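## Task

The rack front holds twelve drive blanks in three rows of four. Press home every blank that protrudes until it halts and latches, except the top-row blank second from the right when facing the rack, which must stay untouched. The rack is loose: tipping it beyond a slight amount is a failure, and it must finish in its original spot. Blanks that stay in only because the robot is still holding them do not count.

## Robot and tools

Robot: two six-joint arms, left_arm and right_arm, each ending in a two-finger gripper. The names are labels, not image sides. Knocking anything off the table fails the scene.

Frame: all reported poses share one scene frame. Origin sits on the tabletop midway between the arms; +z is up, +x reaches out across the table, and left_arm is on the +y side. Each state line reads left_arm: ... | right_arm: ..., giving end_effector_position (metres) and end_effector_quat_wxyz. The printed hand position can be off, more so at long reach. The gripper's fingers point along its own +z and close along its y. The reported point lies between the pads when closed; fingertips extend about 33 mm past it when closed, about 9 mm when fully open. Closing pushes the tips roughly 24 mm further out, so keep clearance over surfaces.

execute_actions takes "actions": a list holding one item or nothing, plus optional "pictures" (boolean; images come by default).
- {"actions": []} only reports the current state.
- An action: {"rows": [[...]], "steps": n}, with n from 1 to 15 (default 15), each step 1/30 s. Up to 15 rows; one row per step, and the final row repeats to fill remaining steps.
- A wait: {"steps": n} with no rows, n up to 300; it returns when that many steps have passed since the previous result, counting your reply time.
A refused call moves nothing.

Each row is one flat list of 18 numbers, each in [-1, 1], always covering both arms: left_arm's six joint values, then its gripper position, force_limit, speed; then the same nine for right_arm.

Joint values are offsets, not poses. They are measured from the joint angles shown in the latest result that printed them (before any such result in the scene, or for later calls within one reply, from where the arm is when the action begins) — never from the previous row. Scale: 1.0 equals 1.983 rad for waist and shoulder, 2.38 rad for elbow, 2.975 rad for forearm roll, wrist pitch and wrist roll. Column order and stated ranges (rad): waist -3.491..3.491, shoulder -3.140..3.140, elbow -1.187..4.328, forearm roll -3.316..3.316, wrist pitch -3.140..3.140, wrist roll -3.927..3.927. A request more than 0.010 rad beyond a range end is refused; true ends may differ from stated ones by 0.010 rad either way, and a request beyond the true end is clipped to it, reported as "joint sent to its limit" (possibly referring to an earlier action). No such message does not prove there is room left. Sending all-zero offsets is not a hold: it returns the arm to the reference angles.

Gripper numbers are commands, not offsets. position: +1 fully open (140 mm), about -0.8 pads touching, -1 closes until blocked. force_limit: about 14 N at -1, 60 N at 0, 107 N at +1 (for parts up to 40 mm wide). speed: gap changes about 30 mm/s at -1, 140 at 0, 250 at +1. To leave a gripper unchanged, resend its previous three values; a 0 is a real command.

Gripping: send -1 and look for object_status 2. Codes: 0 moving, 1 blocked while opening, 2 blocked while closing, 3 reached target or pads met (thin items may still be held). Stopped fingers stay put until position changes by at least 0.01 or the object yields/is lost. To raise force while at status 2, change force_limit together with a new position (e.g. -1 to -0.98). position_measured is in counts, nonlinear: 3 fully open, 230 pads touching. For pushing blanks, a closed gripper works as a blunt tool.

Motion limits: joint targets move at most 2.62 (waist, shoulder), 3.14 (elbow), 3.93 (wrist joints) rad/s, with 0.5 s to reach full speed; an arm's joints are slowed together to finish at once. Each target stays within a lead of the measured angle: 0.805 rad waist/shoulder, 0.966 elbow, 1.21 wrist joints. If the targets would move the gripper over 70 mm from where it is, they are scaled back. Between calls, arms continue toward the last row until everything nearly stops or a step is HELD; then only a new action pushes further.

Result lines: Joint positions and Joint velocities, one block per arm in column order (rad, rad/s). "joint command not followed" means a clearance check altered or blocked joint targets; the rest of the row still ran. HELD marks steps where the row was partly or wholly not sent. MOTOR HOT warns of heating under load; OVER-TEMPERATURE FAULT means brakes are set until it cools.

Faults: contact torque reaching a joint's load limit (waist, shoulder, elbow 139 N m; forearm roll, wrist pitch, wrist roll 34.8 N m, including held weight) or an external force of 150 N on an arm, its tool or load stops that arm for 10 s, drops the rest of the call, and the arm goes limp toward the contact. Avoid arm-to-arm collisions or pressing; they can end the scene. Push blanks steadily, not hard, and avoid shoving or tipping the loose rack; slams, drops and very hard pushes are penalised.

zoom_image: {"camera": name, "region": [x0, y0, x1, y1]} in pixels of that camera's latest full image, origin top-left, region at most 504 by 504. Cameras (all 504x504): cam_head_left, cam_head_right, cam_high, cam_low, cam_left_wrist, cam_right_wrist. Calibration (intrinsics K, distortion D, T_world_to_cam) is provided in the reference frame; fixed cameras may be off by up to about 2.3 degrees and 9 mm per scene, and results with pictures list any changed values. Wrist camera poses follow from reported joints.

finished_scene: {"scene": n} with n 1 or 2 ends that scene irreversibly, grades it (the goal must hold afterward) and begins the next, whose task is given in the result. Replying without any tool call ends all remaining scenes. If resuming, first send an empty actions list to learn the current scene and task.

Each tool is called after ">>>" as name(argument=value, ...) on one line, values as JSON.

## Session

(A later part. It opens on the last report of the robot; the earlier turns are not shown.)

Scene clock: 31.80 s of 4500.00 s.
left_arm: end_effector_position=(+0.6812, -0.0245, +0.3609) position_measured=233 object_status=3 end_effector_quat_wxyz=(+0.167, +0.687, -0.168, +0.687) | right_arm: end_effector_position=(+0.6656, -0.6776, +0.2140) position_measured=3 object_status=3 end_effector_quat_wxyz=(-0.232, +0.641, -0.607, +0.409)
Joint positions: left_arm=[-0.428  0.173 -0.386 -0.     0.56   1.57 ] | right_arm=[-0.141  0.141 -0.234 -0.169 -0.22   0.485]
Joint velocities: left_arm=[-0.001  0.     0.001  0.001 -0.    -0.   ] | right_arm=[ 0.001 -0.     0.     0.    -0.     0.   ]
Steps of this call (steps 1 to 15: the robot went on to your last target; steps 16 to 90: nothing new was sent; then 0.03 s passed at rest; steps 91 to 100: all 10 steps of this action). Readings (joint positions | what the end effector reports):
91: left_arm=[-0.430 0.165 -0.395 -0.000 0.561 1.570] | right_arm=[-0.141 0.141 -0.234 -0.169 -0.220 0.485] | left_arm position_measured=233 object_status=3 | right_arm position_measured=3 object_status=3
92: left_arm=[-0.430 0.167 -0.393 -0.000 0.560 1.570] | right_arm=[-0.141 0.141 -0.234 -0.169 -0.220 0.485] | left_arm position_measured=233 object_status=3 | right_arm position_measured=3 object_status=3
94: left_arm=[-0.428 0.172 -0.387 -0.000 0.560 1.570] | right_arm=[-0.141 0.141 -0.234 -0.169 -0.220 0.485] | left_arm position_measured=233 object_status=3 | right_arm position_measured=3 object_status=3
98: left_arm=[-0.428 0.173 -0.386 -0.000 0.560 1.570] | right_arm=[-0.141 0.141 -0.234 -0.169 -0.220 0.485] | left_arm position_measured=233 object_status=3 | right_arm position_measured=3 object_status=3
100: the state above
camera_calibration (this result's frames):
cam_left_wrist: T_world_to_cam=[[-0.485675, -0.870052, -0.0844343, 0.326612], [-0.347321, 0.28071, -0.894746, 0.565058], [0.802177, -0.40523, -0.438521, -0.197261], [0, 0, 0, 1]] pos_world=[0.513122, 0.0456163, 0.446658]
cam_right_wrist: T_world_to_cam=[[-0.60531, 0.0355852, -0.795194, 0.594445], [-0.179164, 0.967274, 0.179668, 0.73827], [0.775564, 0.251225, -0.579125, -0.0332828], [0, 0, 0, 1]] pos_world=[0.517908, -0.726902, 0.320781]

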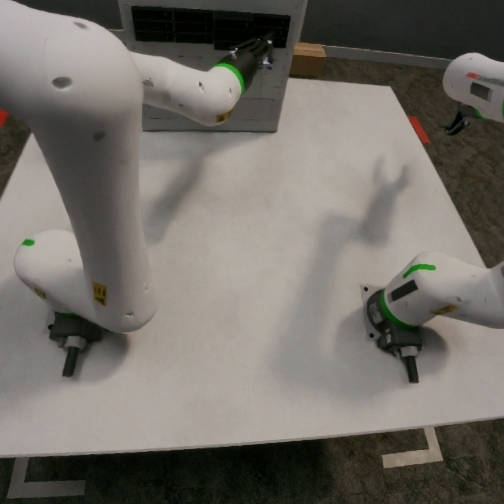

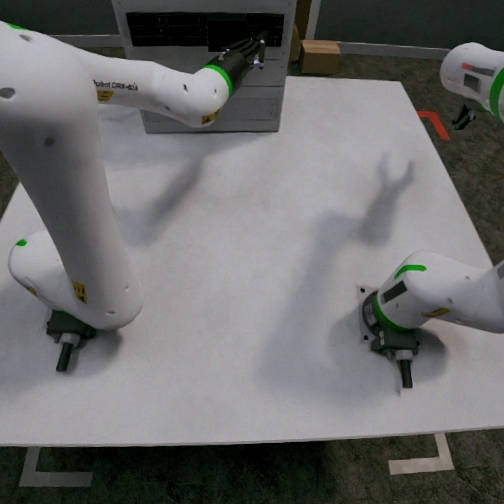

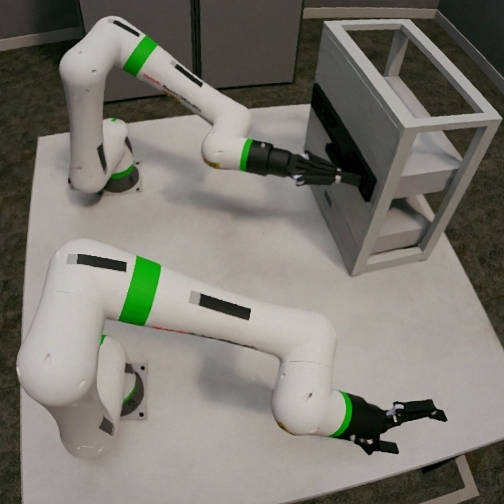

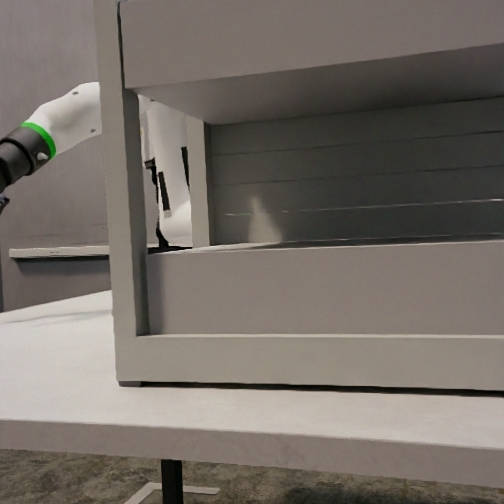

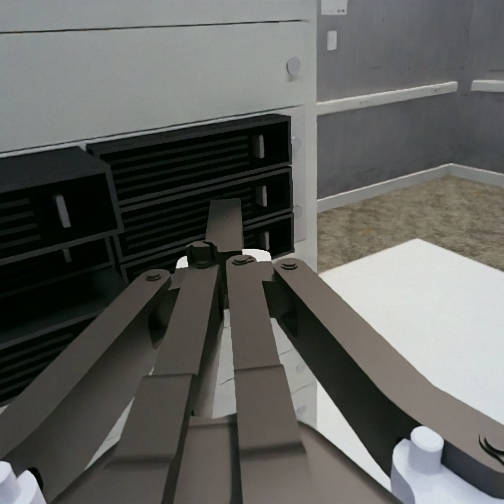

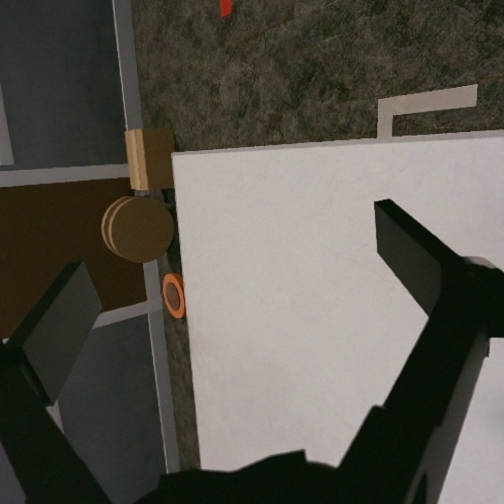

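>>> execute_actions(actions=[{"rows":[[-0.0222,-0.0514,-0.0559,0,0.0101,0,-1,0,1,0,0,0,0,0,0,1,0,0]],"steps":13}], pictures=false)

>>> execute_actions(actions=[{"rows":[[0.0768,-0.0836,-0.0803,0,0.0085,0,-1,0,1,0,0,0,0,0,0,1,0,0]]}], pictures=false)

>>> execute_actions(actions=[{"rows":[[0.0066,0.0304,0.0243,0,0.0008,0,-1,0,1,0,0,0,0,0,0,1,0,0]],"steps":12}], pictures=false)

>>> execute_actions(actions=[{"rows":[[0.0066,0.0304,0.0243,0,0.0008,0,-1,0,1,0,0,0,0,0,0,1,0,0]],"steps":12}])

>>> zoom_image(camera="cam_left_wrist", region=[60,50,400,300])

Scene clock: 43.23 s of 4500.00 s.
left_arm: end_effector_position=(+0.6173, -0.0281, +0.3544) position_measured=233 object_status=3 end_effector_quat_wxyz=(+0.182, +0.683, -0.183, +0.683) | right_arm: end_effector_position=(+0.6656, -0.6776, +0.2140) position_measured=3 object_status=3 end_effector_quat_wxyz=(-0.232, +0.641, -0.607, +0.409)
Joint positions: left_arm=[-0.472  0.071 -0.519 -0.     0.59   1.57 ] | right_arm=[-0.141  0.141 -0.234 -0.169 -0.22   0.485]
Joint velocities: left_arm=[-0.    -0.    -0.002  0.    -0.001 -0.   ] | right_arm=[-0.     0.     0.    -0.001 -0.001  0.   ]
Steps of this call (steps 1 to 15: the robot went on to your last target; steps 16 to 90: nothing new was sent; then 8.00 s passed at rest; steps 91 to 103: all 13 steps of this action). Readings (joint positions | what the end effector reports):
91: left_arm=[-0.428 0.173 -0.386 -0.000 0.560 1.570] | right_arm=[-0.141 0.141 -0.234 -0.169 -0.220 0.485] | left_arm position_measured=233 object_status=3 | right_arm position_measured=3 object_status=3
92: left_arm=[-0.428 0.171 -0.388 0.000 0.560 1.570] | right_arm=[-0.141 0.141 -0.234 -0.169 -0.220 0.485] | left_arm position_measured=233 object_status=3 | right_arm position_measured=3 object_status=3
94: left_arm=[-0.436 0.152 -0.414 0.000 0.566 1.570] | right_arm=[-0.141 0.141 -0.234 -0.169 -0.220 0.485] | left_arm position_measured=233 object_status=3 | right_arm position_measured=3 object_status=3
98: left_arm=[-0.467 0.082 -0.505 -0.000 0.586 1.570] | right_arm=[-0.141 0.141 -0.234 -0.169 -0.220 0.485] | left_arm position_measured=233 object_status=3 | right_arm position_measured=3 object_status=3
103: the state above

Scene clock: 43.73 s of 4500.00 s.
left_arm: end_effector_position=(+0.6148, +0.0920, +0.3446) position_measured=233 object_status=3 end_effector_quat_wxyz=(+0.129, +0.695, -0.130, +0.695) | right_arm: end_effector_position=(+0.6656, -0.6776, +0.2140) position_measured=3 object_status=3 end_effector_quat_wxyz=(-0.232, +0.641, -0.607, +0.409)
Joint positions: left_arm=[-0.32  -0.095 -0.71  -0.     0.615  1.57 ] | right_arm=[-0.141  0.141 -0.234 -0.169 -0.22   0.485]
Joint velocities: left_arm=[-0.001 -0.    -0.003 -0.    -0.001 -0.   ] | right_arm=[-0.001 -0.001  0.     0.     0.     0.   ]
Steps of this call (steps 1 to 15: all 15 steps of this action). Readings (joint positions | what the end effector reports):
1: left_arm=[-0.472 0.071 -0.519 -0.000 0.590 1.570] | right_arm=[-0.141 0.141 -0.234 -0.169 -0.220 0.485] | left_arm position_measured=233 object_status=3 | right_arm position_measured=3 object_status=3
2: left_arm=[-0.470 0.069 -0.522 -0.000 0.590 1.570] | right_arm=[-0.141 0.141 -0.234 -0.169 -0.220 0.485] | left_arm position_measured=233 object_status=3 | right_arm position_measured=3 object_status=3
4: left_arm=[-0.451 0.048 -0.546 -0.000 0.593 1.570] | right_arm=[-0.141 0.141 -0.234 -0.169 -0.220 0.485] | left_arm position_measured=233 object_status=3 | right_arm position_measured=3 object_status=3
8: left_arm=[-0.375 -0.035 -0.641 -0.000 0.606 1.570] | right_arm=[-0.141 0.141 -0.234 -0.169 -0.220 0.485] | left_arm position_measured=233 object_status=3 | right_arm position_measured=3 object_status=3
15: the state above

Scene clock: 44.13 s of 4500.00 s.
left_arm: end_effector_position=(+0.6420, +0.0912, +0.3453) position_measured=233 object_status=3 end_effector_quat_wxyz=(+0.125, +0.696, -0.126, +0.696) | right_arm: end_effector_position=(+0.6656, -0.6776, +0.2140) position_measured=3 object_status=3 end_effector_quat_wxyz=(-0.232, +0.641, -0.607, +0.409)
Joint positions: left_arm=[-0.307 -0.034 -0.652 -0.     0.617  1.57 ] | right_arm=[-0.141  0.141 -0.234 -0.169 -0.22   0.485]
Joint velocities: left_arm=[-0.001  0.     0.002 -0.     0.001 -0.   ] | right_arm=[ 0.     0.    -0.    -0.     0.001  0.   ]
Steps of this call (steps 1 to 12: all 12 steps of this action). Readings (joint positions | what the end effector reports):
1: left_arm=[-0.320 -0.095 -0.710 -0.000 0.615 1.570] | right_arm=[-0.141 0.141 -0.234 -0.169 -0.220 0.485] | left_arm position_measured=233 object_status=3 | right_arm position_measured=3 object_status=3
2: left_arm=[-0.319 -0.093 -0.708 -0.000 0.615 1.570] | right_arm=[-0.141 0.141 -0.234 -0.169 -0.220 0.485] | left_arm position_measured=233 object_status=3 | right_arm position_measured=3 object_status=3
4: left_arm=[-0.315 -0.072 -0.688 -0.000 0.616 1.570] | right_arm=[-0.141 0.141 -0.234 -0.169 -0.220 0.485] | left_arm position_measured=233 object_status=3 | right_arm position_measured=3 object_status=3
8: left_arm=[-0.307 -0.034 -0.653 -0.000 0.617 1.570] | right_arm=[-0.141 0.141 -0.234 -0.169 -0.220 0.485] | left_arm position_measured=233 object_status=3 | right_arm position_measured=3 object_status=3
12: the state above

Scene clock: 44.53 s of 4500.00 s.
left_arm: end_effector_position=(+0.6693, +0.0910, +0.3445) position_measured=233 object_status=3 end_effector_quat_wxyz=(+0.120, +0.697, -0.121, +0.697) | right_arm: end_effector_position=(+0.6656, -0.6776, +0.2140) position_measured=3 object_status=3 end_effector_quat_wxyz=(-0.232, +0.641, -0.607, +0.409)
Joint positions: left_arm=[-0.293  0.026 -0.595 -0.     0.62   1.57 ] | right_arm=[-0.141  0.141 -0.234 -0.169 -0.22   0.485]
Joint velocities: left_arm=[-0.001 -0.001  0.     0.001 -0.     0.   ] | right_arm=[-0. -0. -0.  0. -0.  0.]
Steps of this call (steps 1 to 12: all 12 steps of this action). Readings (joint positions | what the end effector reports):
1: left_arm=[-0.307 -0.034 -0.652 -0.000 0.617 1.570] | right_arm=[-0.141 0.141 -0.234 -0.169 -0.220 0.485] | left_arm position_measured=233 object_status=3 | right_arm position_measured=3 object_status=3
2: left_arm=[-0.306 -0.032 -0.650 -0.000 0.617 1.570] | right_arm=[-0.141 0.141 -0.234 -0.169 -0.220 0.485] | left_arm position_measured=233 object_status=3 | right_arm position_measured=3 object_status=3
4: left_arm=[-0.302 -0.011 -0.630 -0.000 0.618 1.570] | right_arm=[-0.141 0.141 -0.234 -0.169 -0.220 0.485] | left_arm position_measured=233 object_status=3 | right_arm position_measured=3 object_status=3
8: left_arm=[-0.293 0.026 -0.595 -0.000 0.620 1.570] | right_arm=[-0.141 0.141 -0.234 -0.169 -0.220 0.485] | left_arm position_measured=233 object_status=3 | right_arm position_measured=3 object_status=3
12: the state above
camera_calibration (this result's frames):
cam_left_wrist: T_world_to_cam=[[-0.364871, -0.927222, -0.0844334, 0.344379], [-0.382797, 0.232062, -0.894212, 0.541866], [0.848726, -0.293951, -0.43961, -0.189002], [0, 0, 0, 1]] pos_world=[0.49349, 0.138012, 0.430533]
cam_right_wrist: T_world_to_cam=[[-0.60531, 0.0355853, -0.795194, 0.594445], [-0.179164, 0.967274, 0.179668, 0.73827], [0.775564, 0.251225, -0.579125, -0.0332828], [0, 0, 0, 1]] pos_world=[0.517908, -0.726902, 0.320781]

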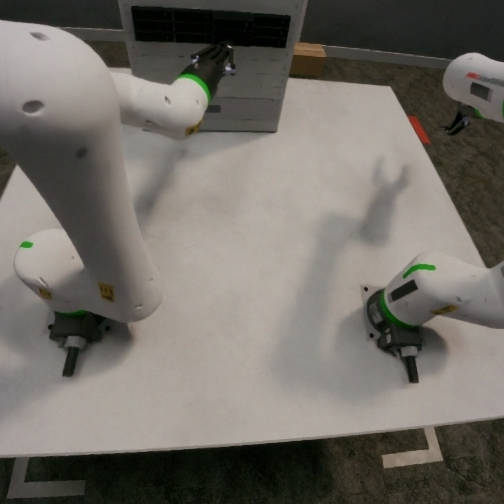

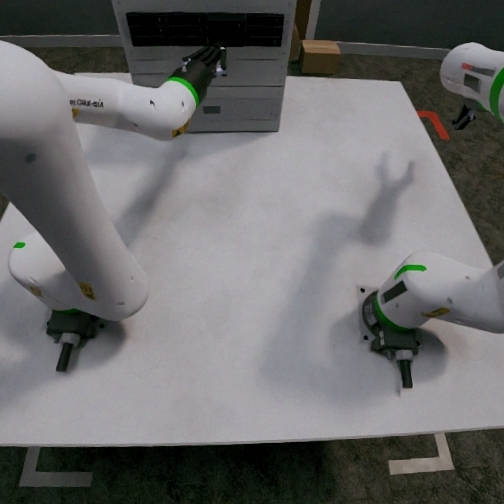

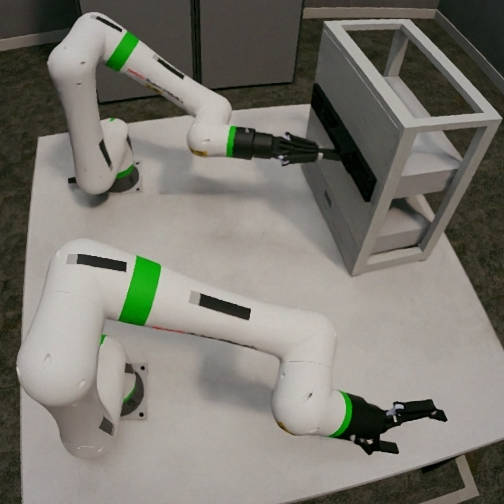

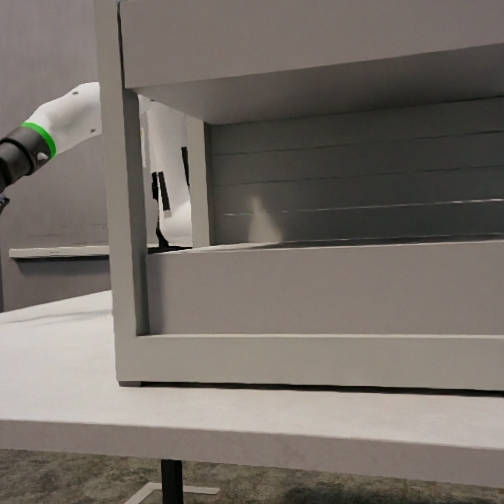

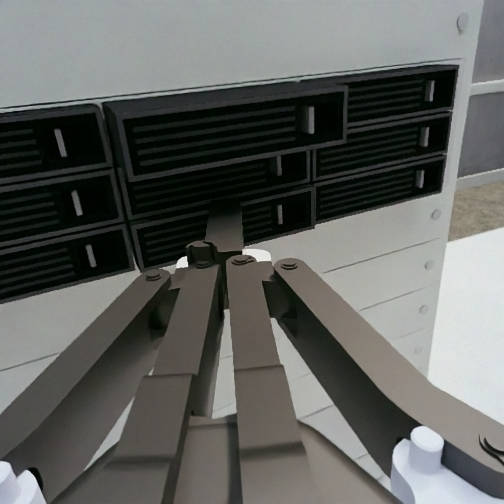

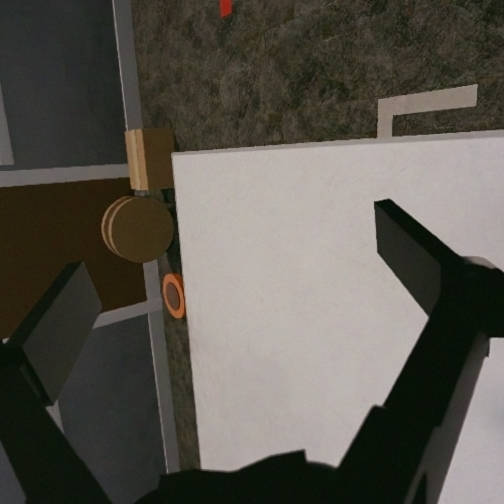

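Region (60, 50, 400, 300) of cam_left_wrist's 504x504 image, scaled by 1.482, with more detail than that image has; it fills the top 371 rows of this view, and the rest is white.

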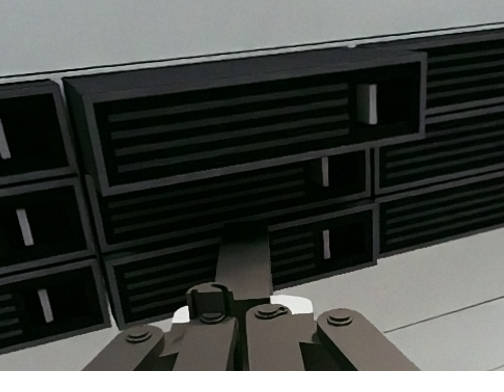

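>>> execute_actions(actions=[{"rows":[[0.0011,0.005,0.0042,0,0,0,-1,0,1,0,0,0,0,0,0,1,0,0]],"steps":10}])

>>> zoom_image(camera="cam_left_wrist", region=[60,50,400,300])

Scene clock: 49.37 s of 4500.00 s.
left_arm: end_effector_position=(+0.6740, +0.0911, +0.3445) position_measured=233 object_status=3 end_effector_quat_wxyz=(+0.119, +0.697, -0.120, +0.697) | right_arm: end_effector_position=(+0.6656, -0.6776, +0.2140) position_measured=3 object_status=3 end_effector_quat_wxyz=(-0.232, +0.641, -0.607, +0.409)
Joint positions: left_arm=[-0.291  0.036 -0.585 -0.     0.62   1.57 ] | right_arm=[-0.141  0.141 -0.234 -0.169 -0.22   0.485]
Joint velocities: left_arm=[ 0.001  0.    -0.001  0.     0.001  0.   ] | right_arm=[ 0.001  0.     0.    -0.001  0.001  0.   ]
Steps of this call (steps 1 to 15: the robot went on to your last target; steps 16 to 90: nothing new was sent; then 1.50 s passed at rest; steps 91 to 100: all 10 steps of this action). Readings (joint positions | what the end effector reports):
91: left_arm=[-0.293 0.026 -0.594 -0.000 0.620 1.570] | right_arm=[-0.141 0.141 -0.234 -0.169 -0.220 0.485] | left_arm position_measured=233 object_status=3 | right_arm position_measured=3 object_status=3
92: left_arm=[-0.293 0.028 -0.593 -0.000 0.620 1.570] | right_arm=[-0.141 0.141 -0.234 -0.169 -0.220 0.485] | left_arm position_measured=233 object_status=3 | right_arm position_measured=3 object_status=3
94: left_arm=[-0.292 0.035 -0.586 -0.000 0.620 1.570] | right_arm=[-0.141 0.141 -0.234 -0.169 -0.220 0.485] | left_arm position_measured=233 object_status=3 | right_arm position_measured=3 object_status=3
98: left_arm=[-0.291 0.036 -0.585 -0.000 0.620 1.570] | right_arm=[-0.141 0.141 -0.234 -0.169 -0.220 0.485] | left_arm position_measured=233 object_status=3 | right_arm position_measured=3 object_status=3
100: the state above
camera_calibration (this result's frames):
cam_left_wrist: T_world_to_cam=[[-0.36284, -0.928018, -0.0844379, 0.344783], [-0.383183, 0.231186, -0.894273, 0.543959], [0.849422, -0.292123, -0.439484, -0.193627], [0, 0, 0, 1]] pos_world=[0.498008, 0.137646, 0.430464]
cam_right_wrist: T_world_to_cam=[[-0.60531, 0.0355853, -0.795194, 0.594444], [-0.179164, 0.967274, 0.179668, 0.73827], [0.775564, 0.251225, -0.579125, -0.0332827], [0, 0, 0, 1]] pos_world=[0.517908, -0.726902, 0.320781]

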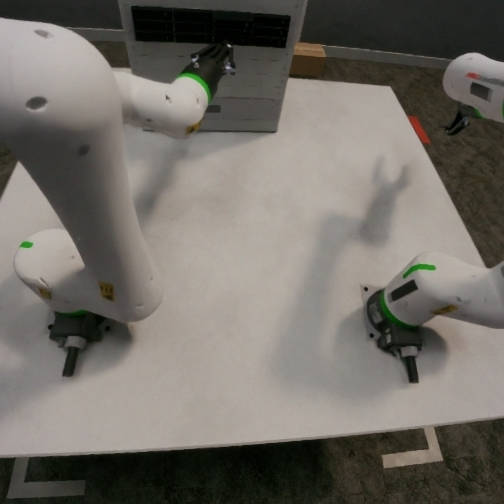

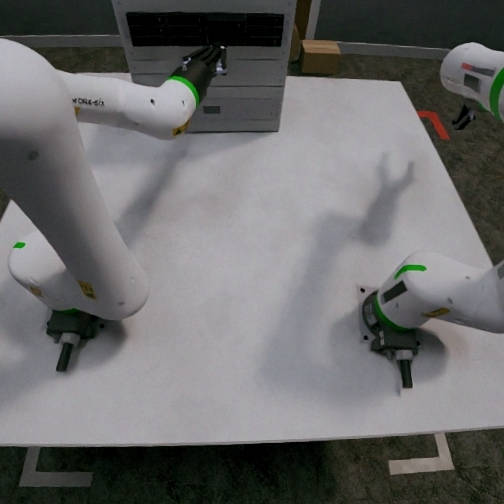

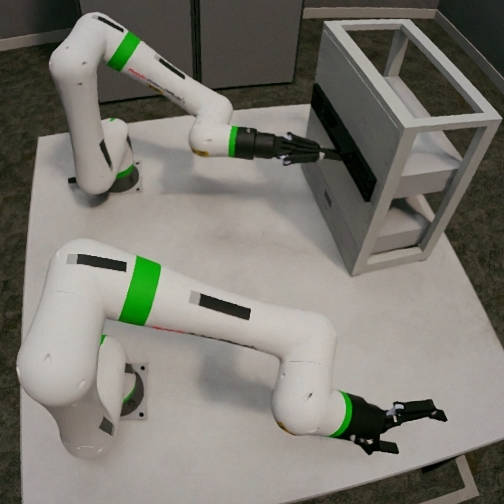

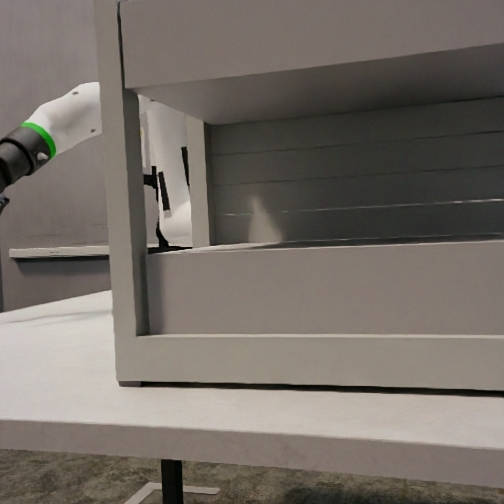

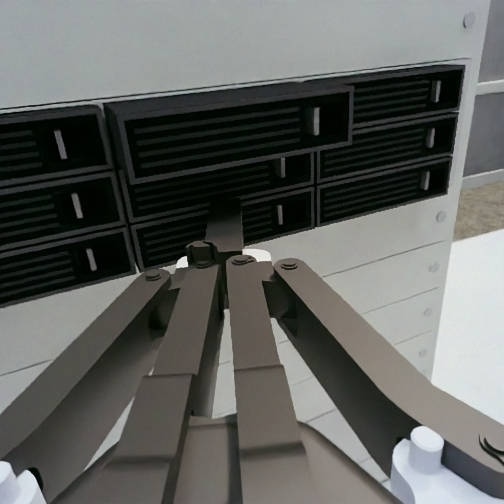

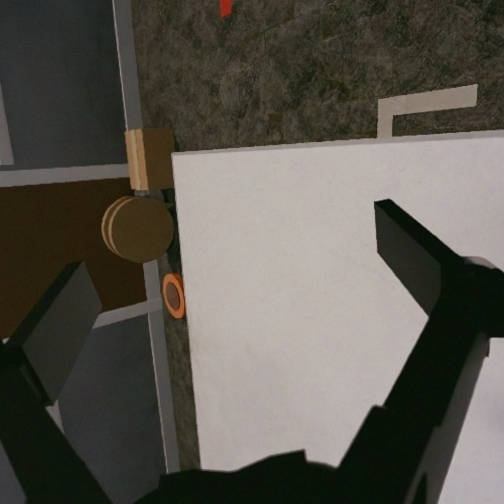

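Region (60, 50, 400, 300) of cam_left_wrist's 504x504 image, scaled by 1.482, with more detail than that image has; it fills the top 371 rows of this view, and the rest is white.

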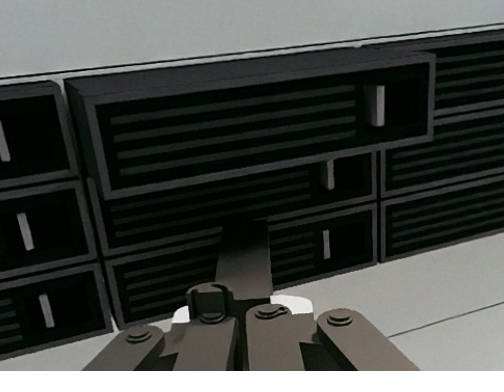

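>>> execute_actions(actions=[{"rows":[[0.0005,0.0024,0.002,0,0,0,-1,0,1,0,0,0,0,0,0,1,0,0]],"steps":10}], pictures=false)

>>> execute_actions(actions=[{"rows":[[0,-0.1,-0.08,0,0,0,-1,0,1,0,0,0,0,0,0,1,0,0]]}], pictures=false)

>>> execute_actions(actions=[{"rows":[[0.05,-0.07,-0.058,0,0,0,-1,0,1,0,0,0,0,0,0,1,0,0]]}])

>>> zoom_image(camera="cam_left_wrist", region=[200,30,504,230])

Scene clock: 55.90 s of 4500.00 s.
left_arm: end_effector_position=(+0.6761, +0.0910, +0.3445) position_measured=233 object_status=3 end_effector_quat_wxyz=(+0.119, +0.697, -0.120, +0.697) | right_arm: end_effector_position=(+0.6656, -0.6776, +0.2140) position_measured=3 object_status=3 end_effector_quat_wxyz=(-0.232, +0.641, -0.607, +0.409)
Joint positions: left_arm=[-0.29  0.04 -0.58 -0.    0.62  1.57] | right_arm=[-0.141  0.141 -0.234 -0.169 -0.22   0.485]
Joint velocities: left_arm=[ 0.002  0.002  0.001  0.001  0.001 -0.   ] | right_arm=[ 0.     0.    -0.     0.     0.001  0.   ]
Steps of this call (steps 1 to 15: the robot went on to your last target; steps 16 to 90: nothing new was sent; then 3.20 s passed at rest; steps 91 to 100: all 10 steps of this action). Readings (joint positions | what the end effector reports):
91: left_arm=[-0.291 0.036 -0.585 -0.000 0.620 1.570] | right_arm=[-0.141 0.141 -0.234 -0.169 -0.220 0.485] | left_arm position_measured=233 object_status=3 | right_arm position_measured=3 object_status=3
92: left_arm=[-0.291 0.037 -0.583 -0.000 0.620 1.570] | right_arm=[-0.141 0.141 -0.234 -0.169 -0.220 0.485] | left_arm position_measured=233 object_status=3 | right_arm position_measured=3 object_status=3
94: left_arm=[-0.291 0.040 -0.581 -0.000 0.620 1.570] | right_arm=[-0.141 0.141 -0.234 -0.169 -0.220 0.485] | left_arm position_measured=233 object_status=3 | right_arm position_measured=3 object_status=3
98: left_arm=[-0.290 0.040 -0.580 -0.000 0.620 1.570] | right_arm=[-0.141 0.141 -0.234 -0.169 -0.220 0.485] | left_arm position_measured=233 object_status=3 | right_arm position_measured=3 object_status=3
100: the state above

Scene clock: 56.40 s of 4500.00 s.
left_arm: end_effector_position=(+0.6016, +0.1174, +0.3453) position_measured=233 object_status=3 end_effector_quat_wxyz=(+0.120, +0.694, -0.120, +0.700) | right_arm: end_effector_position=(+0.6656, -0.6776, +0.2140) position_measured=3 object_status=3 end_effector_quat_wxyz=(-0.232, +0.641, -0.607, +0.409)
Joint positions: left_arm=[-0.29  -0.158 -0.77  -0.     0.62   1.57 ] | right_arm=[-0.141  0.141 -0.234 -0.169 -0.22   0.485]
Joint velocities: left_arm=[0.001 0.    0.    0.    0.001 0.   ] | right_arm=[ 0.001  0.     0.     0.    -0.    -0.   ]
Steps of this call (steps 1 to 15: all 15 steps of this action). Readings (joint positions | what the end effector reports):
1: left_arm=[-0.290 0.040 -0.580 -0.000 0.620 1.570] | right_arm=[-0.141 0.141 -0.234 -0.169 -0.220 0.485] | left_arm position_measured=233 object_status=3 | right_arm position_measured=3 object_status=3
2: left_arm=[-0.290 0.039 -0.581 -0.000 0.620 1.570] | right_arm=[-0.141 0.141 -0.234 -0.169 -0.220 0.485] | left_arm position_measured=233 object_status=3 | right_arm position_measured=3 object_status=3
4: left_arm=[-0.290 0.020 -0.599 0.000 0.620 1.570] | right_arm=[-0.141 0.141 -0.234 -0.169 -0.220 0.485] | left_arm position_measured=233 object_status=3 | right_arm position_measured=3 object_status=3
8: left_arm=[-0.290 -0.083 -0.699 -0.000 0.620 1.570] | right_arm=[-0.141 0.141 -0.234 -0.169 -0.220 0.485] | left_arm position_measured=233 object_status=3 | right_arm position_measured=3 object_status=3
15: the state above

Scene clock: 56.90 s of 4500.00 s.
left_arm: end_effector_position=(+0.5786, +0.1879, +0.3331) position_measured=233 object_status=3 end_effector_quat_wxyz=(+0.085, +0.699, -0.085, +0.705) | right_arm: end_effector_position=(+0.6656, -0.6776, +0.2140) position_measured=3 object_status=3 end_effector_quat_wxyz=(-0.232, +0.641, -0.607, +0.409)
Joint positions: left_arm=[-0.191 -0.296 -0.908 -0.     0.62   1.57 ] | right_arm=[-0.141  0.141 -0.234 -0.169 -0.22   0.485]
Joint velocities: left_arm=[-0.    -0.    -0.001 -0.     0.001  0.   ] | right_arm=[ 0.001 -0.001  0.    -0.001  0.001  0.   ]
Steps of this call (steps 1 to 15: all 15 steps of this action). Readings (joint positions | what the end effector reports):
1: left_arm=[-0.290 -0.158 -0.770 -0.000 0.620 1.570] | right_arm=[-0.141 0.141 -0.234 -0.169 -0.220 0.485] | left_arm position_measured=233 object_status=3 | right_arm position_measured=3 object_status=3
2: left_arm=[-0.289 -0.160 -0.772 -0.000 0.620 1.570] | right_arm=[-0.141 0.141 -0.234 -0.169 -0.220 0.485] | left_arm position_measured=233 object_status=3 | right_arm position_measured=3 object_status=3
4: left_arm=[-0.274 -0.181 -0.793 -0.000 0.620 1.570] | right_arm=[-0.141 0.141 -0.234 -0.169 -0.220 0.485] | left_arm position_measured=233 object_status=3 | right_arm position_measured=3 object_status=3
8: left_arm=[-0.210 -0.270 -0.881 -0.000 0.620 1.570] | right_arm=[-0.141 0.141 -0.234 -0.169 -0.220 0.485] | left_arm position_measured=233 object_status=3 | right_arm position_measured=3 object_status=3
15: the state above
camera_calibration (this result's frames):
cam_left_wrist: T_world_to_cam=[[-0.267677, -0.959765, -0.0848509, 0.350173], [-0.396667, 0.190027, -0.898078, 0.491627], [0.878068, -0.206738, -0.431573, -0.124607], [0, 0, 0, 1]] pos_world=[0.398159, 0.216901, 0.417455]
cam_right_wrist: T_world_to_cam=[[-0.60531, 0.0355852, -0.795194, 0.594444], [-0.179164, 0.967274, 0.179668, 0.73827], [0.775564, 0.251225, -0.579125, -0.0332828], [0, 0, 0, 1]] pos_world=[0.517908, -0.726902, 0.320781]

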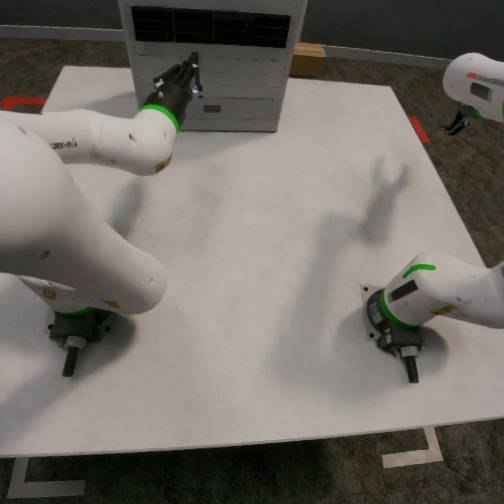

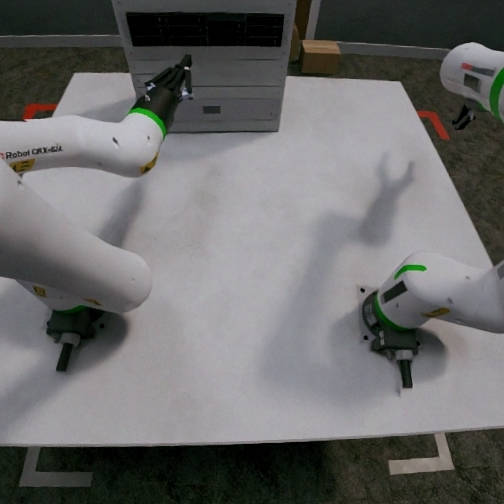

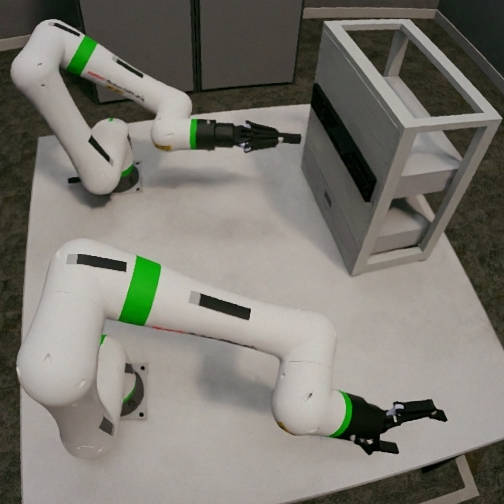

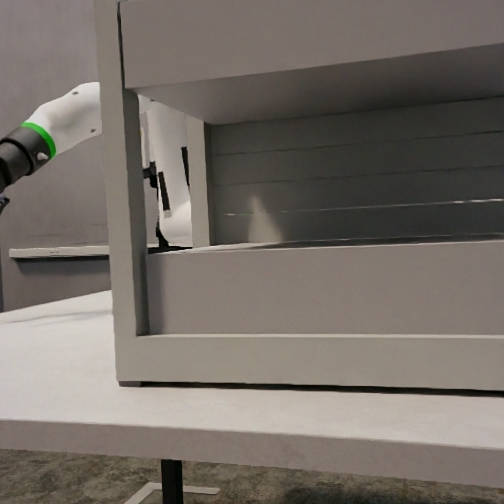

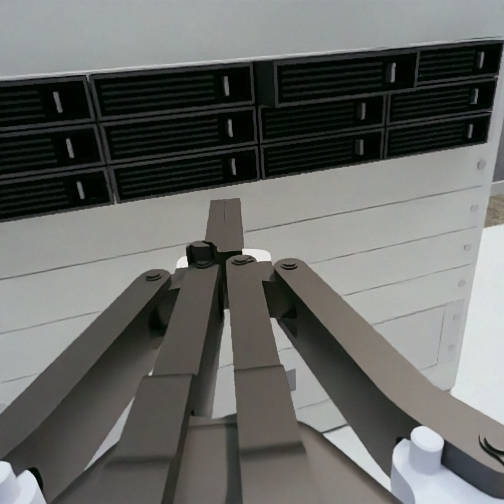

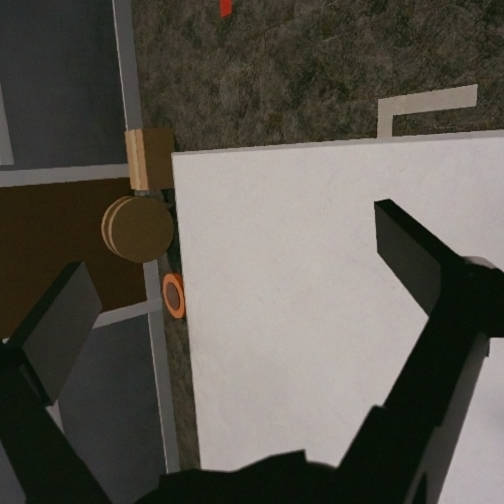

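Region (200, 30, 504, 230) of cam_left_wrist's 504x504 image, scaled by 1.658, with more detail than that image has; it fills the top 332 rows of this view, and the rest is white.

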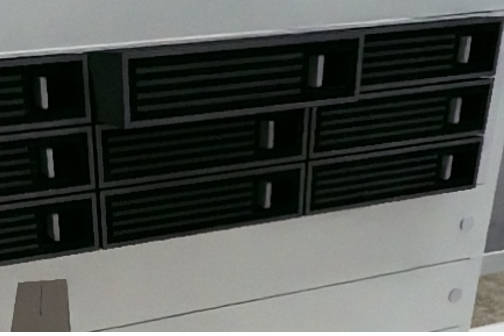

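>>> finished_scene(scene=2)

The scene is finished: the task was done.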